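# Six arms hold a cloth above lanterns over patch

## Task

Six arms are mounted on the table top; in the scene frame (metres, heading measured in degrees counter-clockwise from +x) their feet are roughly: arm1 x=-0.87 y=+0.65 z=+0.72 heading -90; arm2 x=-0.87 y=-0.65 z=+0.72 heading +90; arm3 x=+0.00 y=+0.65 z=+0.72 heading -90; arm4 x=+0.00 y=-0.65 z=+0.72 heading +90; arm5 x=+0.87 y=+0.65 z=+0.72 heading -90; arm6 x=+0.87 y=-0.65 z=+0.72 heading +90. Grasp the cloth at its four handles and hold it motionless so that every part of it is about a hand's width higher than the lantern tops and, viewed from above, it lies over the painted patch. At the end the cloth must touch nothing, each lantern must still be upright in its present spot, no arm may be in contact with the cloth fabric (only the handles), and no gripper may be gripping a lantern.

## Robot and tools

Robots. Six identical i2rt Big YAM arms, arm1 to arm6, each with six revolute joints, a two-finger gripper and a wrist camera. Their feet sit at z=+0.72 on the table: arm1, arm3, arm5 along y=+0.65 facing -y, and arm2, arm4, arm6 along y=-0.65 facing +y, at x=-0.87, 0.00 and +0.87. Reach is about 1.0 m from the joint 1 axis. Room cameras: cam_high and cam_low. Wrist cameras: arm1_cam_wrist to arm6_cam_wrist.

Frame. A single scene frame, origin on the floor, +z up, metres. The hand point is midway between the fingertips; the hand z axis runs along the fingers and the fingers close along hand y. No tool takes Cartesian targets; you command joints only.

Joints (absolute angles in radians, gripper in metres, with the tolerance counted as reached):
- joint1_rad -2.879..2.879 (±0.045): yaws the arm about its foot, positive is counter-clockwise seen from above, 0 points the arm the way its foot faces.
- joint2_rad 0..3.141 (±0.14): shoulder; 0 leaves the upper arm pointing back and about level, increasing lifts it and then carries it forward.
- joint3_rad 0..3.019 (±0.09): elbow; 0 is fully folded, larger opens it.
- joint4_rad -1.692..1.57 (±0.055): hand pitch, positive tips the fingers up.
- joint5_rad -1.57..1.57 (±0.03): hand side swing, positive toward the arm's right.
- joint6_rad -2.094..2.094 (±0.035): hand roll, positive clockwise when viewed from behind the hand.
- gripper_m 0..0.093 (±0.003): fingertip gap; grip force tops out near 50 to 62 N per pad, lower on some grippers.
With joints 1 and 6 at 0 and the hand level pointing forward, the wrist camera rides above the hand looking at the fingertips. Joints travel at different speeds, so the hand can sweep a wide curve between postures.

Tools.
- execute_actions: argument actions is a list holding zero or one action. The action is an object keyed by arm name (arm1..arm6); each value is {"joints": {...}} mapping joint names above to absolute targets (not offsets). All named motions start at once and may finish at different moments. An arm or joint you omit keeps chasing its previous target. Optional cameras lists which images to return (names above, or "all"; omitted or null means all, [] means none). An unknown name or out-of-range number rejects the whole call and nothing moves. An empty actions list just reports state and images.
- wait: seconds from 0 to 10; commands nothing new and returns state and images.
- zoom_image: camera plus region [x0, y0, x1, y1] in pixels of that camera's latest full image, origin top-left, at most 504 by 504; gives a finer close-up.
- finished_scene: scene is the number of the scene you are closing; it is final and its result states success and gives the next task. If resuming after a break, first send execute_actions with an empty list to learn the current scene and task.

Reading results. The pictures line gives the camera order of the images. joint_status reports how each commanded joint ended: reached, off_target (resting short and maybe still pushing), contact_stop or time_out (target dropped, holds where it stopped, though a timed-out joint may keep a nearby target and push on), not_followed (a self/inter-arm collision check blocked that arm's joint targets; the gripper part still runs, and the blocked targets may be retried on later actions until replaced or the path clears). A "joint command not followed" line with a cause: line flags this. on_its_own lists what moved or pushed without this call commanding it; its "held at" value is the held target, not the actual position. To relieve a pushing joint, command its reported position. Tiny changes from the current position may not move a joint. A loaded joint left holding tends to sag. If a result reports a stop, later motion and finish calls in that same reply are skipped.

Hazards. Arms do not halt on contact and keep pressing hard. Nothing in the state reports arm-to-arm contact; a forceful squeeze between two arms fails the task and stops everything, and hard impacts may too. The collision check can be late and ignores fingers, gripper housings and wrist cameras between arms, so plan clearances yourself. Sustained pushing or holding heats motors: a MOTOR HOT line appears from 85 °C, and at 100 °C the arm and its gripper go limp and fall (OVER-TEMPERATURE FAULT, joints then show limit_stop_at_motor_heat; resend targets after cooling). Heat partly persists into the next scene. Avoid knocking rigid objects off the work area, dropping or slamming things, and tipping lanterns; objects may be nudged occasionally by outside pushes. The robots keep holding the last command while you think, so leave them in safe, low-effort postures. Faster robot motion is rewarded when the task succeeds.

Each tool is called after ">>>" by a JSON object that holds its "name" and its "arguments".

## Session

>>> {"name": "execute_actions", "arguments": {"actions": []}}

Scene clock: 0.00 s.
Motor temperatures (°C, as the motors report them): arm1=[24 24 24 23 24 26] | arm2=[23 27 28 24 25 24] | arm3=[23 28 27 25 25 26] | arm4=[24 24 26 27 25 24] | arm5=[25 25 26 25 24 24] | arm6=[24 27 29 25 24 25]
arm1.joint_positions: joint1_rad=+0.009 joint2_rad=+0.439 joint3_rad=+1.471 joint4_rad=-1.531 joint5_rad=+0.015 joint6_rad=+0.012 gripper_m=+0.094
arm1.joint_status: not commanded
arm1.hand: x=-0.8774 y=+0.5353 z=+1.3694 quat_wxyz=(-0.361, -0.617, -0.596, +0.366) (m; scene frame)
arm2.joint_positions: joint1_rad=-0.003 joint2_rad=+0.431 joint3_rad=+1.472 joint4_rad=-1.525 joint5_rad=+0.004 joint6_rad=-0.017 gripper_m=+0.095
arm2.joint_status: not commanded
arm2.hand: x=-0.8703 y=-0.5264 z=+1.3414 quat_wxyz=(-0.355, +0.625, -0.589, -0.369) (m; scene frame)
arm3.joint_positions: joint1_rad=-0.005 joint2_rad=+0.449 joint3_rad=+1.456 joint4_rad=-1.551 joint5_rad=+0.002 joint6_rad=-0.012 gripper_m=+0.095
arm3.joint_status: not commanded
arm3.hand: x=+0.0013 y=+0.5239 z=+1.2888 quat_wxyz=(-0.342, -0.613, -0.620, +0.350) (m; scene frame)
arm4.joint_positions: joint1_rad=-0.016 joint2_rad=+0.453 joint3_rad=+1.462 joint4_rad=-1.546 joint5_rad=-0.012 joint6_rad=+0.004 gripper_m=+0.095
arm4.joint_status: not commanded
arm4.hand: x=+0.0025 y=-0.5231 z=+1.3441 quat_wxyz=(-0.337, +0.620, -0.611, -0.360) (m; scene frame)
arm5.joint_positions: joint1_rad=+0.011 joint2_rad=+0.455 joint3_rad=+1.476 joint4_rad=-1.530 joint5_rad=-0.017 joint6_rad=+0.004 gripper_m=+0.095
arm5.joint_status: not commanded
arm5.hand: x=+0.8713 y=+0.5247 z=+1.2914 quat_wxyz=(-0.364, -0.608, -0.611, +0.352) (m; scene frame)
arm6.joint_positions: joint1_rad=-0.008 joint2_rad=+0.425 joint3_rad=+1.451 joint4_rad=-1.553 joint5_rad=+0.008 joint6_rad=-0.008 gripper_m=+0.094
arm6.joint_status: not commanded
arm6.hand: x=+0.8703 y=-0.5274 z=+1.2973 quat_wxyz=(-0.354, +0.616, -0.615, -0.342) (m; scene frame)
pictures: arm1_cam_wrist, arm2_cam_wrist, arm3_cam_wrist, arm4_cam_wrist, arm5_cam_wrist, arm6_cam_wrist, cam_high, cam_low
Images, in order (width x height): arm1_cam_wrist 504x504, arm2_cam_wrist 504x504, arm3_cam_wrist 504x504, arm4_cam_wrist 504x504, arm5_cam_wrist 504x504, arm6_cam_wrist 504x504, cam_high 896x504, cam_low 896x504.

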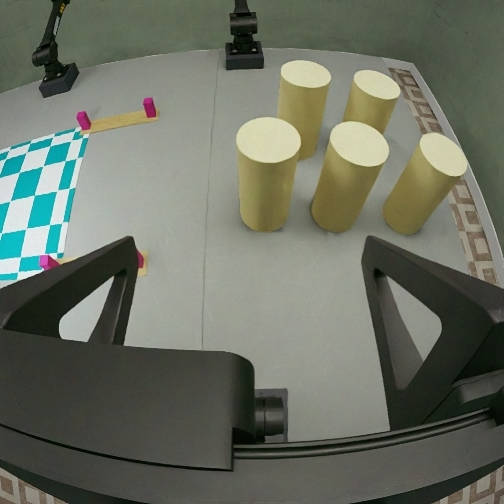

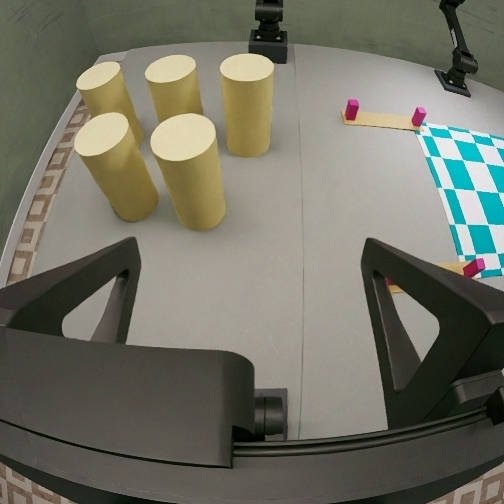

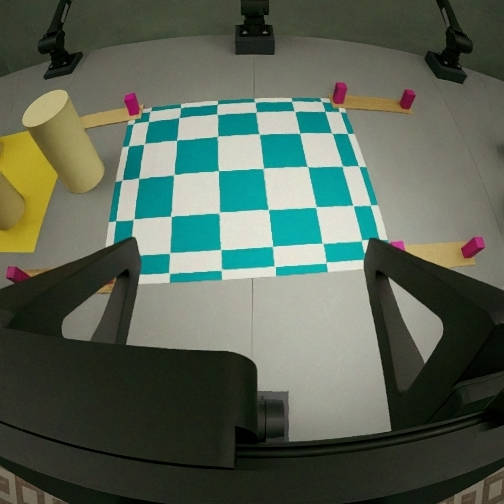

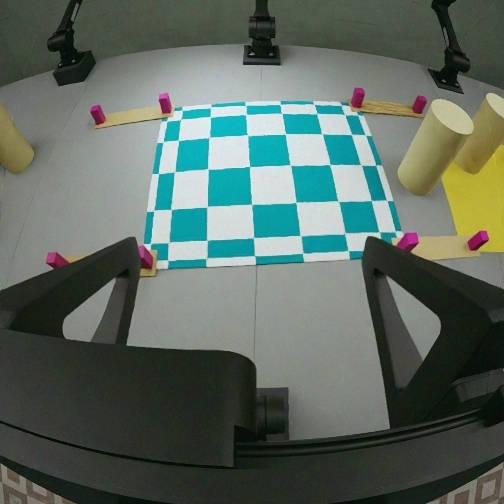

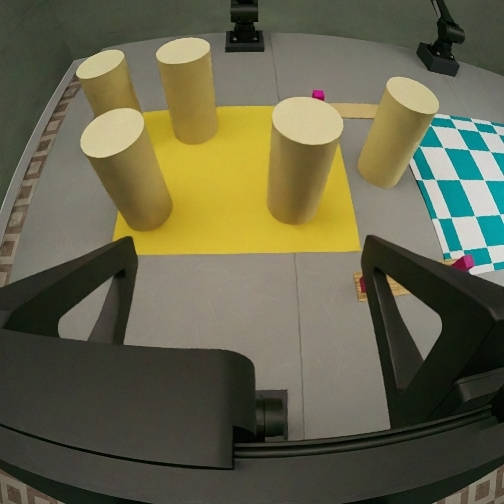

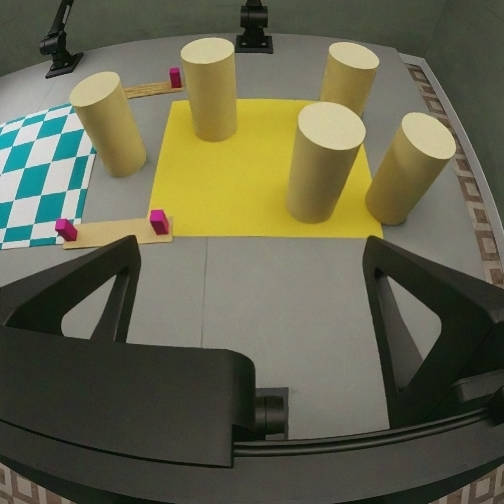

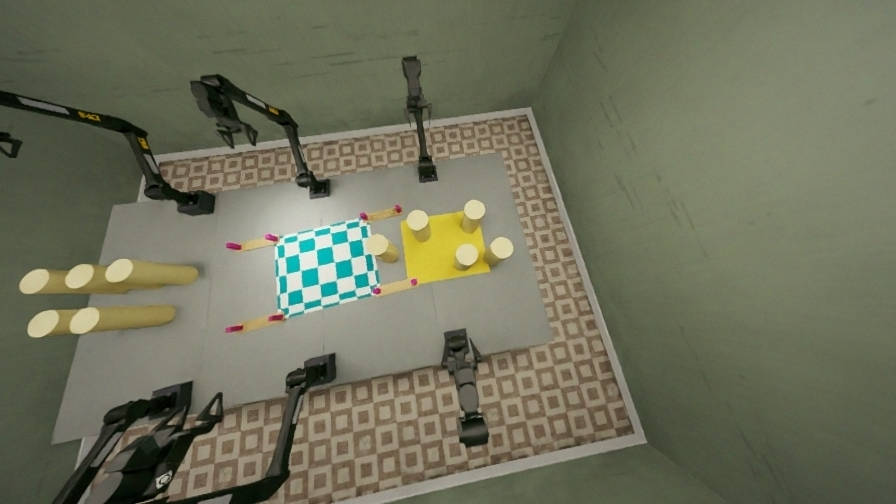

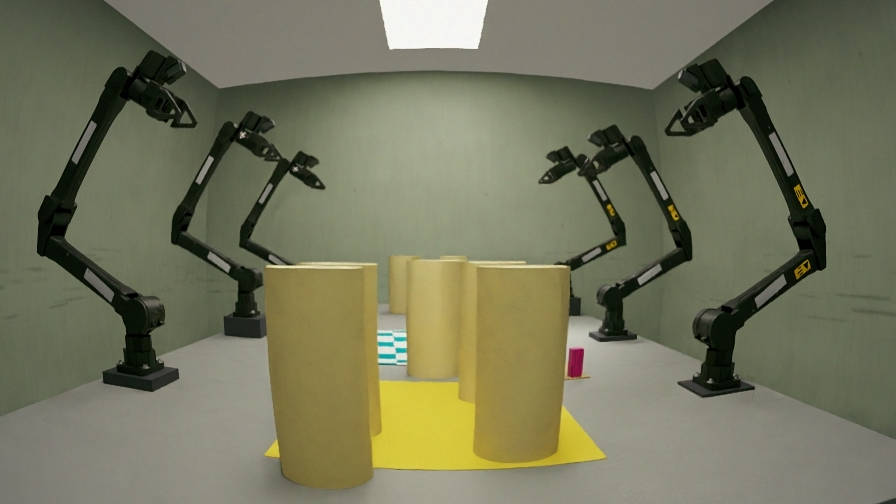

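>>> {"name": "execute_actions", "arguments": {"actions": [{"arm3":{"joints":{"joint1_rad":-0.696,"joint2_rad":1.657,"joint3_rad":1.29,"joint4_rad":-1.195,"joint6_rad":0.81}},"arm4":{"joints":{"joint1_rad":0.6,"joint2_rad":1.652,"joint3_rad":1.145,"joint4_rad":-1.055,"joint6_rad":-1.02}},"arm5":{"joints":{"joint1_rad":-1.0,"joint2_rad":1.944,"joint3_rad":1.75,"joint4_rad":-1.355,"joint6_rad":0.5}},"arm6":{"joints":{"joint1_rad":0.842,"joint2_rad":2.02,"joint3_rad":1.82,"joint4_rad":-1.355,"joint6_rad":-0.81}}}], "cameras": ["arm3_cam_wrist","arm4_cam_wrist","arm5_cam_wrist","arm6_cam_wrist"]}}

Scene clock: 15.17 s.
Motor temperatures (°C, as the motors report them): arm1=[24 24 25 24 24 26] | arm2=[23 27 29 24 25 24] | arm3=[23 28 28 25 25 26] | arm4=[24 24 27 27 25 24] | arm5=[25 25 27 25 24 24] | arm6=[24 27 31 25 24 25]
arm1.joint_positions: joint1_rad=+0.009 joint2_rad=+0.439 joint3_rad=+1.471 joint4_rad=-1.531 joint5_rad=+0.015 joint6_rad=+0.012 gripper_m=+0.094
arm1.joint_status: not commanded
arm1.hand: x=-0.8774 y=+0.5353 z=+1.3694 quat_wxyz=(-0.361, -0.617, -0.596, +0.366) (m; scene frame)
arm2.joint_positions: joint1_rad=-0.003 joint2_rad=+0.431 joint3_rad=+1.472 joint4_rad=-1.525 joint5_rad=+0.004 joint6_rad=-0.017 gripper_m=+0.095
arm2.joint_status: not commanded
arm2.hand: x=-0.8703 y=-0.5264 z=+1.3414 quat_wxyz=(-0.355, +0.625, -0.589, -0.369) (m; scene frame)
arm3.joint_positions: joint1_rad=-0.696 joint2_rad=+1.652 joint3_rad=+1.275 joint4_rad=-1.203 joint5_rad=+0.001 joint6_rad=+0.802 gripper_m=+0.095
arm3.joint_status: all done
arm3.hand: x=-0.3015 y=+0.2856 z=+0.8536 quat_wxyz=(+0.005, -0.999, -0.039, -0.001) (m; scene frame)
arm4.joint_positions: joint1_rad=+0.605 joint2_rad=+1.648 joint3_rad=+1.141 joint4_rad=-1.067 joint5_rad=-0.011 joint6_rad=-1.003 gripper_m=+0.095
arm4.joint_status: all done
arm4.hand: x=-0.2699 y=-0.2881 z=+0.8635 quat_wxyz=(+0.005, +0.999, +0.036, -0.010) (m; scene frame)
arm5.joint_positions: joint1_rad=-1.003 joint2_rad=+1.935 joint3_rad=+1.727 joint4_rad=-1.355 joint5_rad=-0.018 joint6_rad=+0.487 gripper_m=+0.095
arm5.joint_status: all done
arm5.hand: x=+0.3650 y=+0.3335 z=+0.8624 quat_wxyz=(-0.010, -0.999, -0.034, -0.002) (m; scene frame)
arm6.joint_positions: joint1_rad=+0.850 joint2_rad=+2.004 joint3_rad=+1.813 joint4_rad=-1.351 joint5_rad=+0.009 joint6_rad=-0.798 gripper_m=+0.094
arm6.joint_status: all done
arm6.hand: x=+0.3999 y=-0.2367 z=+0.8675 quat_wxyz=(-0.006, +0.999, +0.041, -0.006) (m; scene frame)
pictures: arm3_cam_wrist, arm4_cam_wrist, arm5_cam_wrist, arm6_cam_wrist
Images, in order (width x height): arm3_cam_wrist 504x504, arm4_cam_wrist 504x504, arm5_cam_wrist 504x504, arm6_cam_wrist 504x504.

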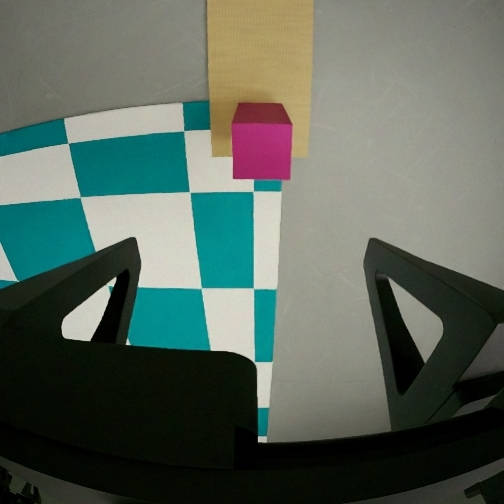

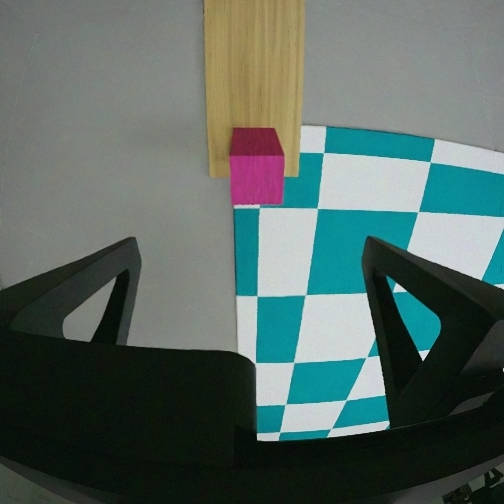

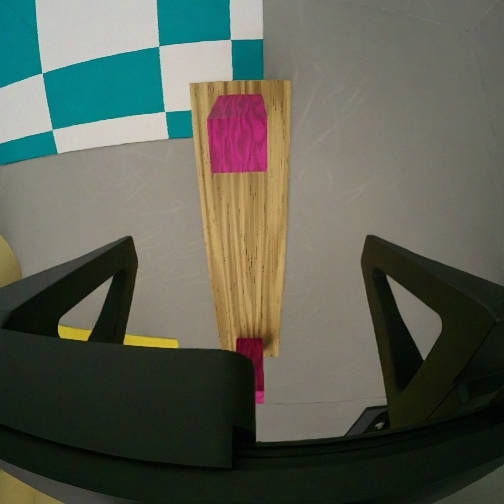

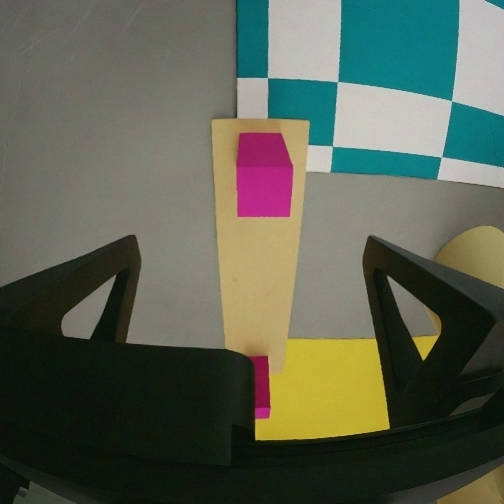

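>>> {"name": "execute_actions", "arguments": {"actions": [{"arm3":{"joints":{"joint1_rad":-0.725,"joint2_rad":1.785,"joint3_rad":1.185,"joint4_rad":-0.96}},"arm4":{"joints":{"joint2_rad":1.815,"joint3_rad":1.045,"joint4_rad":-0.8}},"arm5":{"joints":{"joint2_rad":2.065,"joint3_rad":1.665,"joint4_rad":-1.16}},"arm6":{"joints":{"joint1_rad":0.83,"joint2_rad":2.115,"joint3_rad":1.675,"joint4_rad":-1.14}}}], "cameras": []}}

>>> {"name": "execute_actions", "arguments": {"actions": [{"arm3":{"joints":{"gripper_m":0}},"arm4":{"joints":{"gripper_m":0}},"arm5":{"joints":{"gripper_m":0}},"arm6":{"joints":{"gripper_m":0}}}], "cameras": ["arm3_cam_wrist","arm4_cam_wrist","arm5_cam_wrist","arm6_cam_wrist"]}}

Scene clock: 27.93 s.
Motor temperatures (°C, as the motors report them): arm1=[24 24 25 24 24 26] | arm2=[23 27 30 24 25 24] | arm3=[23 29 29 25 25 26] | arm4=[24 24 28 27 25 25] | arm5=[25 26 29 25 24 24] | arm6=[24 29 32 25 24 25]
arm1.joint_positions: joint1_rad=+0.009 joint2_rad=+0.439 joint3_rad=+1.471 joint4_rad=-1.531 joint5_rad=+0.015 joint6_rad=+0.012 gripper_m=+0.094
arm1.joint_status: not commanded
arm1.hand: x=-0.8774 y=+0.5353 z=+1.3694 quat_wxyz=(-0.361, -0.617, -0.596, +0.366) (m; scene frame)
arm2.joint_positions: joint1_rad=-0.003 joint2_rad=+0.431 joint3_rad=+1.472 joint4_rad=-1.525 joint5_rad=+0.004 joint6_rad=-0.017 gripper_m=+0.095
arm2.joint_status: not commanded
arm2.hand: x=-0.8703 y=-0.5264 z=+1.3414 quat_wxyz=(-0.355, +0.625, -0.589, -0.369) (m; scene frame)
arm3.joint_positions: joint1_rad=-0.714 joint2_rad=+1.796 joint3_rad=+1.165 joint4_rad=-0.972 joint5_rad=+0.001 joint6_rad=+0.802 gripper_m=+0.095
arm3.joint_status: all done
arm3.hand: x=-0.3085 y=+0.2915 z=+0.7509 quat_wxyz=(+0.014, -0.999, -0.030, -0.009) (m; scene frame)
arm4.joint_positions: joint1_rad=+0.605 joint2_rad=+1.829 joint3_rad=+1.034 joint4_rad=-0.812 joint5_rad=-0.011 joint6_rad=-1.003 gripper_m=+0.095
arm4.joint_status: all done
arm4.hand: x=-0.2656 y=-0.2959 z=+0.7527 quat_wxyz=(+0.019, +0.999, +0.036, +0.000) (m; scene frame)
arm5.joint_positions: joint1_rad=-1.003 joint2_rad=+2.064 joint3_rad=+1.652 joint4_rad=-1.175 joint5_rad=-0.018 joint6_rad=+0.487 gripper_m=+0.095
arm5.joint_status: all done
arm5.hand: x=+0.3556 y=+0.3275 z=+0.7600 quat_wxyz=(-0.004, -0.999, -0.034, -0.012) (m; scene frame)
arm6.joint_positions: joint1_rad=+0.837 joint2_rad=+2.119 joint3_rad=+1.675 joint4_rad=-1.150 joint5_rad=+0.009 joint6_rad=-0.799 gripper_m=+0.094
arm6.joint_status: all done
arm6.hand: x=+0.4121 y=-0.2376 z=+0.7488 quat_wxyz=(+0.012, +0.999, +0.035, +0.013) (m; scene frame)
pictures: none
No camera images: the call's "cameras" was empty. Leave "cameras" out to get every camera's image.

Scene clock: 28.67 s.
Motor temperatures (°C, as the motors report them): arm1=[24 24 25 24 24 26] | arm2=[23 27 30 24 25 24] | arm3=[23 29 29 25 25 26] | arm4=[24 24 28 27 25 25] | arm5=[25 26 29 25 24 24] | arm6=[24 29 32 25 24 25]
arm1.joint_positions: joint1_rad=+0.009 joint2_rad=+0.439 joint3_rad=+1.471 joint4_rad=-1.531 joint5_rad=+0.015 joint6_rad=+0.012 gripper_m=+0.094
arm1.joint_status: not commanded
arm1.hand: x=-0.8774 y=+0.5353 z=+1.3694 quat_wxyz=(-0.361, -0.617, -0.596, +0.366) (m; scene frame)
arm2.joint_positions: joint1_rad=-0.003 joint2_rad=+0.431 joint3_rad=+1.472 joint4_rad=-1.525 joint5_rad=+0.004 joint6_rad=-0.017 gripper_m=+0.095
arm2.joint_status: not commanded
arm2.hand: x=-0.8703 y=-0.5264 z=+1.3414 quat_wxyz=(-0.355, +0.625, -0.589, -0.369) (m; scene frame)
arm3.joint_positions: joint1_rad=-0.714 joint2_rad=+1.796 joint3_rad=+1.165 joint4_rad=-0.969 joint5_rad=-0.001 joint6_rad=+0.803 gripper_m=+0.029
arm3.joint_status: gripper_m off_target (ended at +0.029, target +0.000)
arm3.hand: x=-0.3088 y=+0.2907 z=+0.7508 quat_wxyz=(+0.012, -0.999, -0.029, -0.008) (m; scene frame)
arm4.joint_positions: joint1_rad=+0.603 joint2_rad=+1.829 joint3_rad=+1.034 joint4_rad=-0.808 joint5_rad=-0.009 joint6_rad=-1.006 gripper_m=+0.029
arm4.joint_status: gripper_m off_target (ended at +0.029, target +0.000)
arm4.hand: x=-0.2657 y=-0.2945 z=+0.7527 quat_wxyz=(+0.017, +0.999, +0.037, -0.001) (m; scene frame)
arm5.joint_positions: joint1_rad=-1.002 joint2_rad=+2.064 joint3_rad=+1.652 joint4_rad=-1.172 joint5_rad=-0.019 joint6_rad=+0.487 gripper_m=+0.029
arm5.joint_status: gripper_m off_target (ended at +0.029, target +0.000)
arm5.hand: x=+0.3554 y=+0.3265 z=+0.7600 quat_wxyz=(-0.006, -0.999, -0.035, -0.011) (m; scene frame)
arm6.joint_positions: joint1_rad=+0.836 joint2_rad=+2.119 joint3_rad=+1.675 joint4_rad=-1.144 joint5_rad=+0.010 joint6_rad=-0.801 gripper_m=+0.029
arm6.joint_status: gripper_m off_target (ended at +0.029, target +0.000)
arm6.hand: x=+0.4113 y=-0.2360 z=+0.7488 quat_wxyz=(+0.009, +0.999, +0.035, +0.011) (m; scene frame)
pictures: arm3_cam_wrist, arm4_cam_wrist, arm5_cam_wrist, arm6_cam_wrist
Images, in order (width x height): arm3_cam_wrist 504x504, arm4_cam_wrist 504x504, arm5_cam_wrist 504x504, arm6_cam_wrist 504x504.

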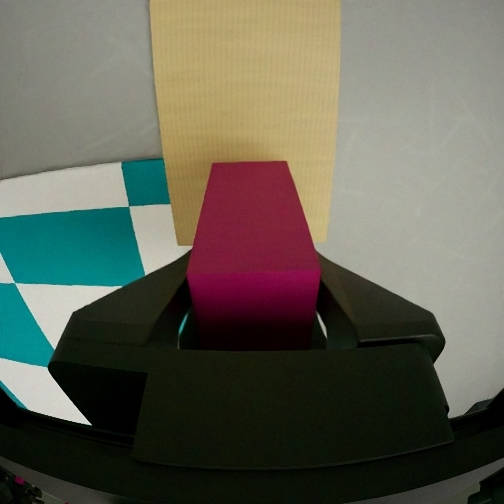

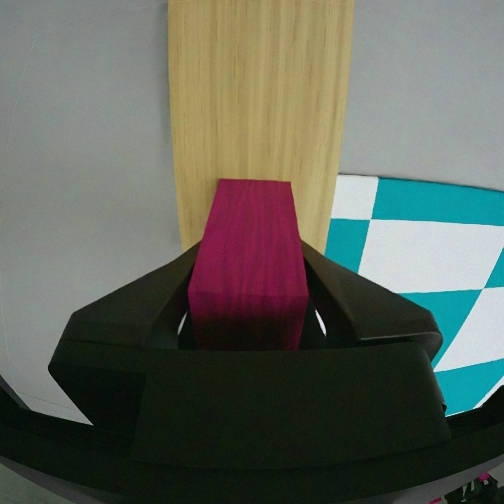

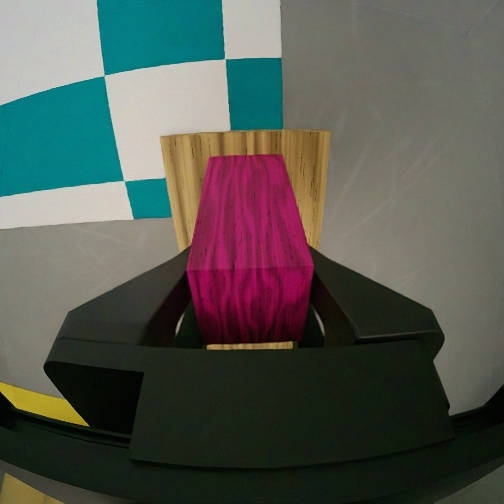

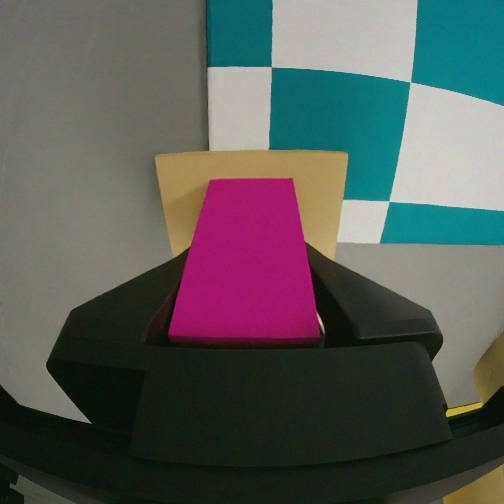

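>>> {"name": "execute_actions", "arguments": {"actions": [{"arm3":{"joints":{"joint2_rad":1.59,"joint3_rad":1.735,"joint4_rad":-1.68}},"arm4":{"joints":{"joint2_rad":1.6,"joint3_rad":1.61,"joint4_rad":-1.68}},"arm5":{"joints":{"joint2_rad":1.89,"joint3_rad":2.17,"joint4_rad":-1.67}},"arm6":{"joints":{"joint2_rad":1.93,"joint3_rad":2.19,"joint4_rad":-1.68}}}], "cameras": []}}

>>> {"name": "execute_actions", "arguments": {"actions": [{"arm3":{"joints":{"joint2_rad":1.474,"joint3_rad":2.125}},"arm4":{"joints":{"joint2_rad":1.414,"joint3_rad":1.945}},"arm5":{"joints":{"joint2_rad":1.84,"joint3_rad":2.62}},"arm6":{"joints":{"joint2_rad":1.865,"joint3_rad":2.62}}}], "cameras": []}}

>>> {"name": "execute_actions", "arguments": {"actions": [{"arm3":{"joints":{"joint1_rad":-0.13,"joint6_rad":1.44,"joint2_rad":1.244,"joint3_rad":1.89}},"arm4":{"joints":{"joint1_rad":0.125,"joint6_rad":-1.42,"joint2_rad":1.09,"joint3_rad":1.65}},"arm5":{"joints":{"joint1_rad":-0.58,"joint6_rad":0.99,"joint2_rad":1.423,"joint3_rad":2.09}},"arm6":{"joints":{"joint1_rad":0.66,"joint6_rad":-0.91,"joint2_rad":1.3,"joint3_rad":1.93}}}], "cameras": []}}

>>> {"name": "execute_actions", "arguments": {"actions": [{"arm3":{"joints":{"joint1_rad":0.58,"joint6_rad":2.08,"joint2_rad":1.42,"joint3_rad":2.07}},"arm4":{"joints":{"joint1_rad":-0.69,"joint6_rad":-2.08,"joint2_rad":1.3,"joint3_rad":1.835}},"arm5":{"joints":{"joint1_rad":0.13,"joint6_rad":1.7,"joint2_rad":1.245,"joint3_rad":1.92}},"arm6":{"joints":{"joint1_rad":-0.155,"joint6_rad":-1.72,"joint2_rad":1.094,"joint3_rad":1.76}}}], "cameras": []}}

>>> {"name": "execute_actions", "arguments": {"actions": [{"arm3":{"joints":{"joint1_rad":1.025,"joint2_rad":1.86,"joint3_rad":2.47}},"arm4":{"joints":{"joint1_rad":-0.985,"joint2_rad":1.96,"joint3_rad":2.495}},"arm5":{"joints":{"joint1_rad":0.84,"joint6_rad":2.08,"joint2_rad":1.49,"joint3_rad":1.97}},"arm6":{"joints":{"joint1_rad":-0.765,"joint6_rad":-2.08,"joint2_rad":1.585,"joint3_rad":2.055}}}], "cameras": ["cam_high","cam_low"]}}

Scene clock: 55.77 s.
Motor temperatures (°C, as the motors report them): arm1=[24 24 25 24 24 26] | arm2=[23 27 31 24 25 24] | arm3=[23 30 30 25 25 26] | arm4=[24 25 28 27 25 25] | arm5=[25 28 30 25 24 24] | arm6=[24 31 33 25 24 25]
arm1.joint_positions: joint1_rad=+0.009 joint2_rad=+0.439 joint3_rad=+1.471 joint4_rad=-1.531 joint5_rad=+0.015 joint6_rad=+0.012 gripper_m=+0.094
arm1.joint_status: not commanded
arm1.hand: x=-0.8774 y=+0.5353 z=+1.3694 quat_wxyz=(-0.361, -0.617, -0.596, +0.366) (m; scene frame)
arm2.joint_positions: joint1_rad=-0.003 joint2_rad=+0.431 joint3_rad=+1.472 joint4_rad=-1.525 joint5_rad=+0.004 joint6_rad=-0.017 gripper_m=+0.095
arm2.joint_status: not commanded
arm2.hand: x=-0.8703 y=-0.5264 z=+1.3414 quat_wxyz=(-0.355, +0.625, -0.589, -0.369) (m; scene frame)
arm3.joint_positions: joint1_rad=-0.714 joint2_rad=+1.581 joint3_rad=+1.693 joint4_rad=-1.671 joint5_rad=-0.009 joint6_rad=+0.803 gripper_m=+0.029
arm3.joint_status: all done
arm3.hand: x=-0.3082 y=+0.2872 z=+1.0430 quat_wxyz=(-0.006, -1.000, -0.029, +0.003) (m; scene frame)
arm4.joint_positions: joint1_rad=+0.600 joint2_rad=+1.587 joint3_rad=+1.566 joint4_rad=-1.666 joint5_rad=-0.002 joint6_rad=-1.007 gripper_m=+0.029
arm4.joint_status: all done
arm4.hand: x=-0.2634 y=-0.2877 z=+1.0481 quat_wxyz=(+0.049, +0.998, +0.036, +0.026) (m; scene frame)
arm5.joint_positions: joint1_rad=-1.002 joint2_rad=+1.894 joint3_rad=+2.153 joint4_rad=-1.649 joint5_rad=-0.019 joint6_rad=+0.487 gripper_m=+0.029
arm5.joint_status: all done
arm5.hand: x=+0.3449 y=+0.3200 z=+1.0512 quat_wxyz=(-0.054, -0.995, -0.036, +0.073) (m; scene frame)
arm6.joint_positions: joint1_rad=+0.836 joint2_rad=+1.924 joint3_rad=+2.166 joint4_rad=-1.660 joint5_rad=+0.006 joint6_rad=-0.801 gripper_m=+0.029
arm6.joint_status: all done
arm6.hand: x=+0.4045 y=-0.2279 z=+1.0511 quat_wxyz=(-0.048, +0.997, +0.035, -0.051) (m; scene frame)
pictures: none
No camera images: the call's "cameras" was empty. Leave "cameras" out to get every camera's image.

Scene clock: 57.33 s.
Motor temperatures (°C, as the motors report them): arm1=[24 24 25 24 24 26] | arm2=[23 27 31 24 25 24] | arm3=[23 30 31 25 25 26] | arm4=[24 25 29 27 25 25] | arm5=[25 28 30 25 24 24] | arm6=[24 31 33 25 24 25]
arm1.joint_positions: joint1_rad=+0.009 joint2_rad=+0.439 joint3_rad=+1.471 joint4_rad=-1.531 joint5_rad=+0.015 joint6_rad=+0.012 gripper_m=+0.094
arm1.joint_status: not commanded
arm1.hand: x=-0.8774 y=+0.5353 z=+1.3694 quat_wxyz=(-0.361, -0.617, -0.596, +0.366) (m; scene frame)
arm2.joint_positions: joint1_rad=-0.003 joint2_rad=+0.431 joint3_rad=+1.472 joint4_rad=-1.525 joint5_rad=+0.004 joint6_rad=-0.017 gripper_m=+0.095
arm2.joint_status: not commanded
arm2.hand: x=-0.8703 y=-0.5264 z=+1.3414 quat_wxyz=(-0.355, +0.625, -0.589, -0.369) (m; scene frame)
arm3.joint_positions: joint1_rad=-0.714 joint2_rad=+1.466 joint3_rad=+2.095 joint4_rad=-1.678 joint5_rad=-0.008 joint6_rad=+0.804 gripper_m=+0.029
arm3.joint_status: all done
arm3.hand: x=-0.3108 y=+0.2827 z=+1.2631 quat_wxyz=(-0.192, -0.966, -0.029, +0.172) (m; scene frame)
arm4.joint_positions: joint1_rad=+0.600 joint2_rad=+1.417 joint3_rad=+1.923 joint4_rad=-1.675 joint5_rad=-0.004 joint6_rad=-1.008 gripper_m=+0.029
arm4.joint_status: all done
arm4.hand: x=-0.2682 y=-0.2779 z=+1.2660 quat_wxyz=(-0.163, +0.979, +0.035, -0.120) (m; scene frame)
arm5.joint_positions: joint1_rad=-1.002 joint2_rad=+1.840 joint3_rad=+2.597 joint4_rad=-1.654 joint5_rad=-0.019 joint6_rad=+0.487 gripper_m=+0.029
arm5.joint_status: all done
arm5.hand: x=+0.3450 y=+0.3204 z=+1.2740 quat_wxyz=(-0.173, -0.943, -0.036, +0.281) (m; scene frame)
arm6.joint_positions: joint1_rad=+0.836 joint2_rad=+1.861 joint3_rad=+2.589 joint4_rad=-1.666 joint5_rad=+0.006 joint6_rad=-0.801 gripper_m=+0.029
arm6.joint_status: all done
arm6.hand: x=+0.4030 y=-0.2245 z=+1.2703 quat_wxyz=(-0.212, +0.952, +0.032, -0.221) (m; scene frame)
pictures: none
No camera images: the call's "cameras" was empty. Leave "cameras" out to get every camera's image.

Scene clock: 59.03 s.
Motor temperatures (°C, as the motors report them): arm1=[24 24 25 24 24 26] | arm2=[23 27 31 24 25 24] | arm3=[23 30 31 25 25 26] | arm4=[24 25 29 27 25 25] | arm5=[25 28 30 25 24 24] | arm6=[24 31 33 25 24 25]
arm1.joint_positions: joint1_rad=+0.009 joint2_rad=+0.439 joint3_rad=+1.471 joint4_rad=-1.531 joint5_rad=+0.015 joint6_rad=+0.012 gripper_m=+0.094
arm1.joint_status: not commanded
arm1.hand: x=-0.8774 y=+0.5353 z=+1.3694 quat_wxyz=(-0.361, -0.617, -0.596, +0.366) (m; scene frame)
arm2.joint_positions: joint1_rad=-0.003 joint2_rad=+0.431 joint3_rad=+1.472 joint4_rad=-1.525 joint5_rad=+0.004 joint6_rad=-0.017 gripper_m=+0.095
arm2.joint_status: not commanded
arm2.hand: x=-0.8703 y=-0.5264 z=+1.3414 quat_wxyz=(-0.355, +0.625, -0.589, -0.369) (m; scene frame)
arm3.joint_positions: joint1_rad=-0.133 joint2_rad=+1.252 joint3_rad=+1.876 joint4_rad=-1.679 joint5_rad=-0.008 joint6_rad=+1.438 gripper_m=+0.029
arm3.joint_status: all done
arm3.hand: x=-0.0482 y=+0.2530 z=+1.2572 quat_wxyz=(-0.252, -0.967, -0.004, +0.031) (m; scene frame)
arm4.joint_positions: joint1_rad=+0.126 joint2_rad=+1.087 joint3_rad=+1.643 joint4_rad=-1.675 joint5_rad=-0.003 joint6_rad=-1.409 gripper_m=+0.029
arm4.joint_status: all done
arm4.hand: x=-0.0483 y=-0.3157 z=+1.2674 quat_wxyz=(-0.220, +0.975, -0.001, -0.043) (m; scene frame)
arm5.joint_positions: joint1_rad=-0.574 joint2_rad=+1.437 joint3_rad=+2.079 joint4_rad=-1.658 joint5_rad=-0.015 joint6_rad=+0.969 gripper_m=+0.029
arm5.joint_status: all done
arm5.hand: x=+0.6088 y=+0.2540 z=+1.2618 quat_wxyz=(-0.231, -0.962, -0.010, +0.147) (m; scene frame)
arm6.joint_positions: joint1_rad=+0.656 joint2_rad=+1.316 joint3_rad=+1.929 joint4_rad=-1.675 joint5_rad=+0.007 joint6_rad=-0.893 gripper_m=+0.029
arm6.joint_status: all done
arm6.hand: x=+0.6089 y=-0.3071 z=+1.2612 quat_wxyz=(-0.193, +0.969, -0.010, -0.152) (m; scene frame)
pictures: none
No camera images: the call's "cameras" was empty. Leave "cameras" out to get every camera's image.

Scene clock: 60.80 s.
Motor temperatures (°C, as the motors report them): arm1=[24 24 25 24 24 26] | arm2=[23 27 31 24 25 24] | arm3=[23 30 31 25 25 26] | arm4=[24 25 29 27 25 25] | arm5=[25 28 30 25 24 24] | arm6=[24 30 33 25 24 25]
arm1.joint_positions: joint1_rad=+0.009 joint2_rad=+0.439 joint3_rad=+1.471 joint4_rad=-1.531 joint5_rad=+0.015 joint6_rad=+0.012 gripper_m=+0.094
arm1.joint_status: not commanded
arm1.hand: x=-0.8774 y=+0.5353 z=+1.3694 quat_wxyz=(-0.361, -0.617, -0.596, +0.366) (m; scene frame)
arm2.joint_positions: joint1_rad=-0.003 joint2_rad=+0.431 joint3_rad=+1.472 joint4_rad=-1.525 joint5_rad=+0.004 joint6_rad=-0.017 gripper_m=+0.095
arm2.joint_status: not commanded
arm2.hand: x=-0.8703 y=-0.5264 z=+1.3414 quat_wxyz=(-0.355, +0.625, -0.589, -0.369) (m; scene frame)
arm3.joint_positions: joint1_rad=+0.579 joint2_rad=+1.447 joint3_rad=+2.014 joint4_rad=-1.681 joint5_rad=-0.004 joint6_rad=+2.076 gripper_m=+0.029
arm3.joint_status: all done
arm3.hand: x=+0.2629 y=+0.2538 z=+1.2342 quat_wxyz=(-0.191, -0.974, -0.039, -0.117) (m; scene frame)
arm4.joint_positions: joint1_rad=-0.691 joint2_rad=+1.330 joint3_rad=+1.777 joint4_rad=-1.678 joint5_rad=-0.005 joint6_rad=-2.068 gripper_m=+0.029
arm4.joint_status: all done
arm4.hand: x=+0.2636 y=-0.3131 z=+1.2335 quat_wxyz=(-0.141, +0.983, -0.079, +0.084) (m; scene frame)
arm5.joint_positions: joint1_rad=+0.127 joint2_rad=+1.246 joint3_rad=+1.913 joint4_rad=-1.658 joint5_rad=-0.011 joint6_rad=+1.677 gripper_m=+0.029
arm5.joint_status: all done
arm5.hand: x=+0.9165 y=+0.2530 z=+1.2698 quat_wxyz=(-0.284, -0.958, -0.005, -0.038) (m; scene frame)
arm6.joint_positions: joint1_rad=-0.148 joint2_rad=+1.092 joint3_rad=+1.766 joint4_rad=-1.675 joint5_rad=+0.005 joint6_rad=-1.701 gripper_m=+0.029
arm6.joint_status: all done
arm6.hand: x=+0.9180 y=-0.3080 z=+1.2727 quat_wxyz=(-0.272, +0.961, -0.006, +0.043) (m; scene frame)
pictures: none
No camera images: the call's "cameras" was empty. Leave "cameras" out to get every camera's image.

Scene clock: 62.47 s.
Motor temperatures (°C, as the motors report them): arm1=[24 24 25 24 24 26] | arm2=[23 27 31 24 25 24] | arm3=[23 30 31 25 25 26] | arm4=[24 25 30 27 25 25] | arm5=[25 27 30 25 24 24] | arm6=[24 30 34 25 24 25]
arm1.joint_positions: joint1_rad=+0.009 joint2_rad=+0.439 joint3_rad=+1.471 joint4_rad=-1.531 joint5_rad=+0.015 joint6_rad=+0.012 gripper_m=+0.094
arm1.joint_status: not commanded
arm1.hand: x=-0.8774 y=+0.5353 z=+1.3694 quat_wxyz=(-0.361, -0.617, -0.596, +0.366) (m; scene frame)
arm2.joint_positions: joint1_rad=-0.003 joint2_rad=+0.431 joint3_rad=+1.472 joint4_rad=-1.525 joint5_rad=+0.004 joint6_rad=-0.017 gripper_m=+0.095
arm2.joint_status: not commanded
arm2.hand: x=-0.8703 y=-0.5264 z=+1.3414 quat_wxyz=(-0.355, +0.625, -0.589, -0.369) (m; scene frame)
arm3.joint_positions: joint1_rad=+1.029 joint2_rad=+1.904 joint3_rad=+2.416 joint4_rad=-1.678 joint5_rad=+0.002 joint6_rad=+2.079 gripper_m=+0.029
arm3.joint_status: all done
arm3.hand: x=+0.5511 y=+0.3208 z=+1.1615 quat_wxyz=(-0.143, -0.946, -0.255, -0.138) (m; scene frame)
arm4.joint_positions: joint1_rad=-0.987 joint2_rad=+1.994 joint3_rad=+2.443 joint4_rad=-1.671 joint5_rad=-0.009 joint6_rad=-2.072 gripper_m=+0.029
arm4.joint_status: all done
arm4.hand: x=+0.5477 y=-0.2615 z=+1.1652 quat_wxyz=(-0.130, +0.961, -0.220, +0.107) (m; scene frame)
arm5.joint_positions: joint1_rad=+0.840 joint2_rad=+1.485 joint3_rad=+1.939 joint4_rad=-1.662 joint5_rad=-0.009 joint6_rad=+2.064 gripper_m=+0.029
arm5.joint_status: all done
arm5.hand: x=+1.2290 y=+0.3213 z=+1.1797 quat_wxyz=(-0.140, -0.970, -0.165, -0.115) (m; scene frame)
arm6.joint_positions: joint1_rad=-0.756 joint2_rad=+1.592 joint3_rad=+2.002 joint4_rad=-1.681 joint5_rad=-0.002 joint6_rad=-2.068 gripper_m=+0.029
arm6.joint_status: all done
arm6.hand: x=+1.2242 y=-0.2642 z=+1.1687 quat_wxyz=(-0.115, +0.981, -0.125, +0.089) (m; scene frame)
pictures: cam_high, cam_low
Images, in order (width x height): cam_high 896x504, cam_low 896x504.

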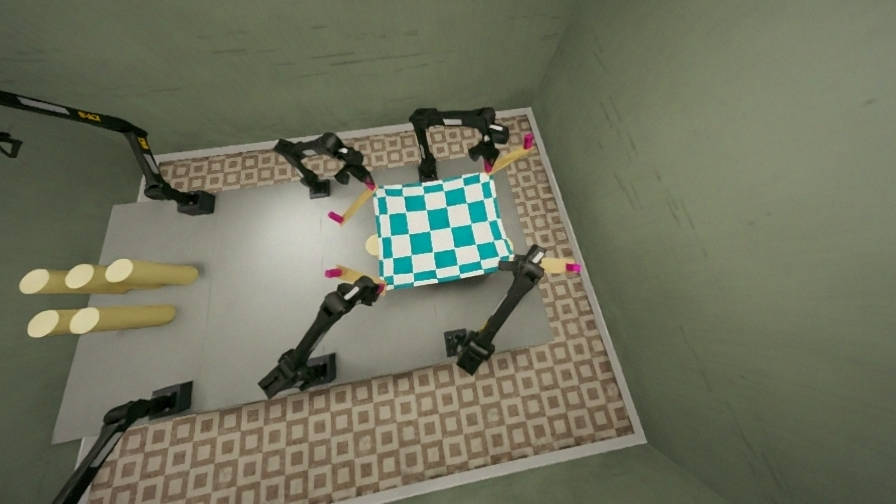

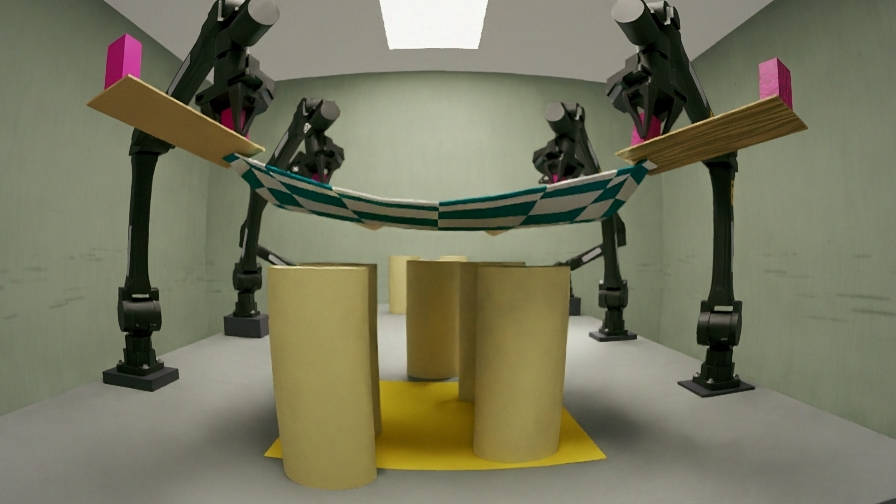

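>>> {"name": "execute_actions", "arguments": {"actions": [{"arm3":{"joints":{"joint2_rad":1.8,"joint3_rad":2.34}},"arm4":{"joints":{"joint2_rad":1.89,"joint3_rad":2.34}},"arm5":{"joints":{"joint3_rad":1.92}},"arm6":{"joints":{"joint1_rad":-0.805,"joint3_rad":1.975}}}], "cameras": ["cam_low"]}}

Scene clock: 68.03 s.
Motor temperatures (°C, as the motors report them): arm1=[24 24 26 24 24 26] | arm2=[23 27 31 24 25 24] | arm3=[23 30 32 25 25 26] | arm4=[24 26 30 27 25 25] | arm5=[25 27 30 25 24 24] | arm6=[24 30 35 25 24 25]
arm1.joint_positions: joint1_rad=+0.009 joint2_rad=+0.439 joint3_rad=+1.471 joint4_rad=-1.531 joint5_rad=+0.015 joint6_rad=+0.012 gripper_m=+0.094
arm1.joint_status: not commanded
arm1.hand: x=-0.8774 y=+0.5353 z=+1.3694 quat_wxyz=(-0.361, -0.617, -0.596, +0.366) (m; scene frame)
arm2.joint_positions: joint1_rad=-0.003 joint2_rad=+0.431 joint3_rad=+1.472 joint4_rad=-1.525 joint5_rad=+0.004 joint6_rad=-0.017 gripper_m=+0.095
arm2.joint_status: not commanded
arm2.hand: x=-0.8703 y=-0.5264 z=+1.3414 quat_wxyz=(-0.355, +0.625, -0.589, -0.369) (m; scene frame)
arm3.joint_positions: joint1_rad=+1.028 joint2_rad=+1.841 joint3_rad=+2.331 joint4_rad=-1.668 joint5_rad=+0.005 joint6_rad=+2.079 gripper_m=+0.029
arm3.joint_status: all done
arm3.hand: x=+0.5331 y=+0.3303 z=+1.1644 quat_wxyz=(-0.140, -0.948, -0.254, -0.133) (m; scene frame)
arm4.joint_positions: joint1_rad=-0.987 joint2_rad=+1.925 joint3_rad=+2.340 joint4_rad=-1.668 joint5_rad=-0.009 joint6_rad=-2.074 gripper_m=+0.029
arm4.joint_status: all done
arm4.hand: x=+0.5281 y=-0.2754 z=+1.1647 quat_wxyz=(-0.118, +0.963, -0.220, +0.096) (m; scene frame)
arm5.joint_positions: joint1_rad=+0.836 joint2_rad=+1.486 joint3_rad=+1.911 joint4_rad=-1.663 joint5_rad=-0.005 joint6_rad=+2.066 gripper_m=+0.029
arm5.joint_status: all done
arm5.hand: x=+1.2260 y=+0.3207 z=+1.1668 quat_wxyz=(-0.130, -0.973, -0.162, -0.104) (m; scene frame)
arm6.joint_positions: joint1_rad=-0.776 joint2_rad=+1.592 joint3_rad=+1.980 joint4_rad=-1.685 joint5_rad=-0.012 joint6_rad=-2.071 gripper_m=+0.029
arm6.joint_status: all done
arm6.hand: x=+1.2283 y=-0.2724 z=+1.1594 quat_wxyz=(-0.107, +0.982, -0.133, +0.079) (m; scene frame)
pictures: cam_low
Images, in order (width x height): cam_low 896x504.

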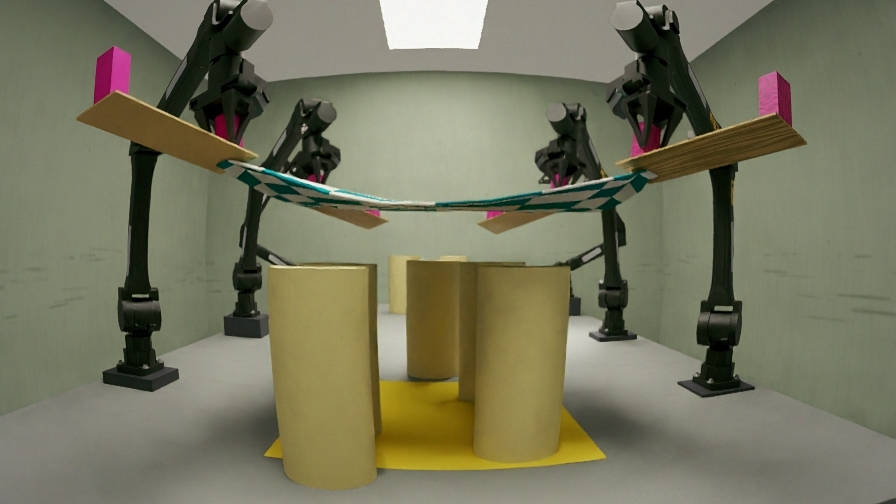

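>>> {"name": "finished_scene", "arguments": {"scene": 2}}

The scene is finished: the task was done.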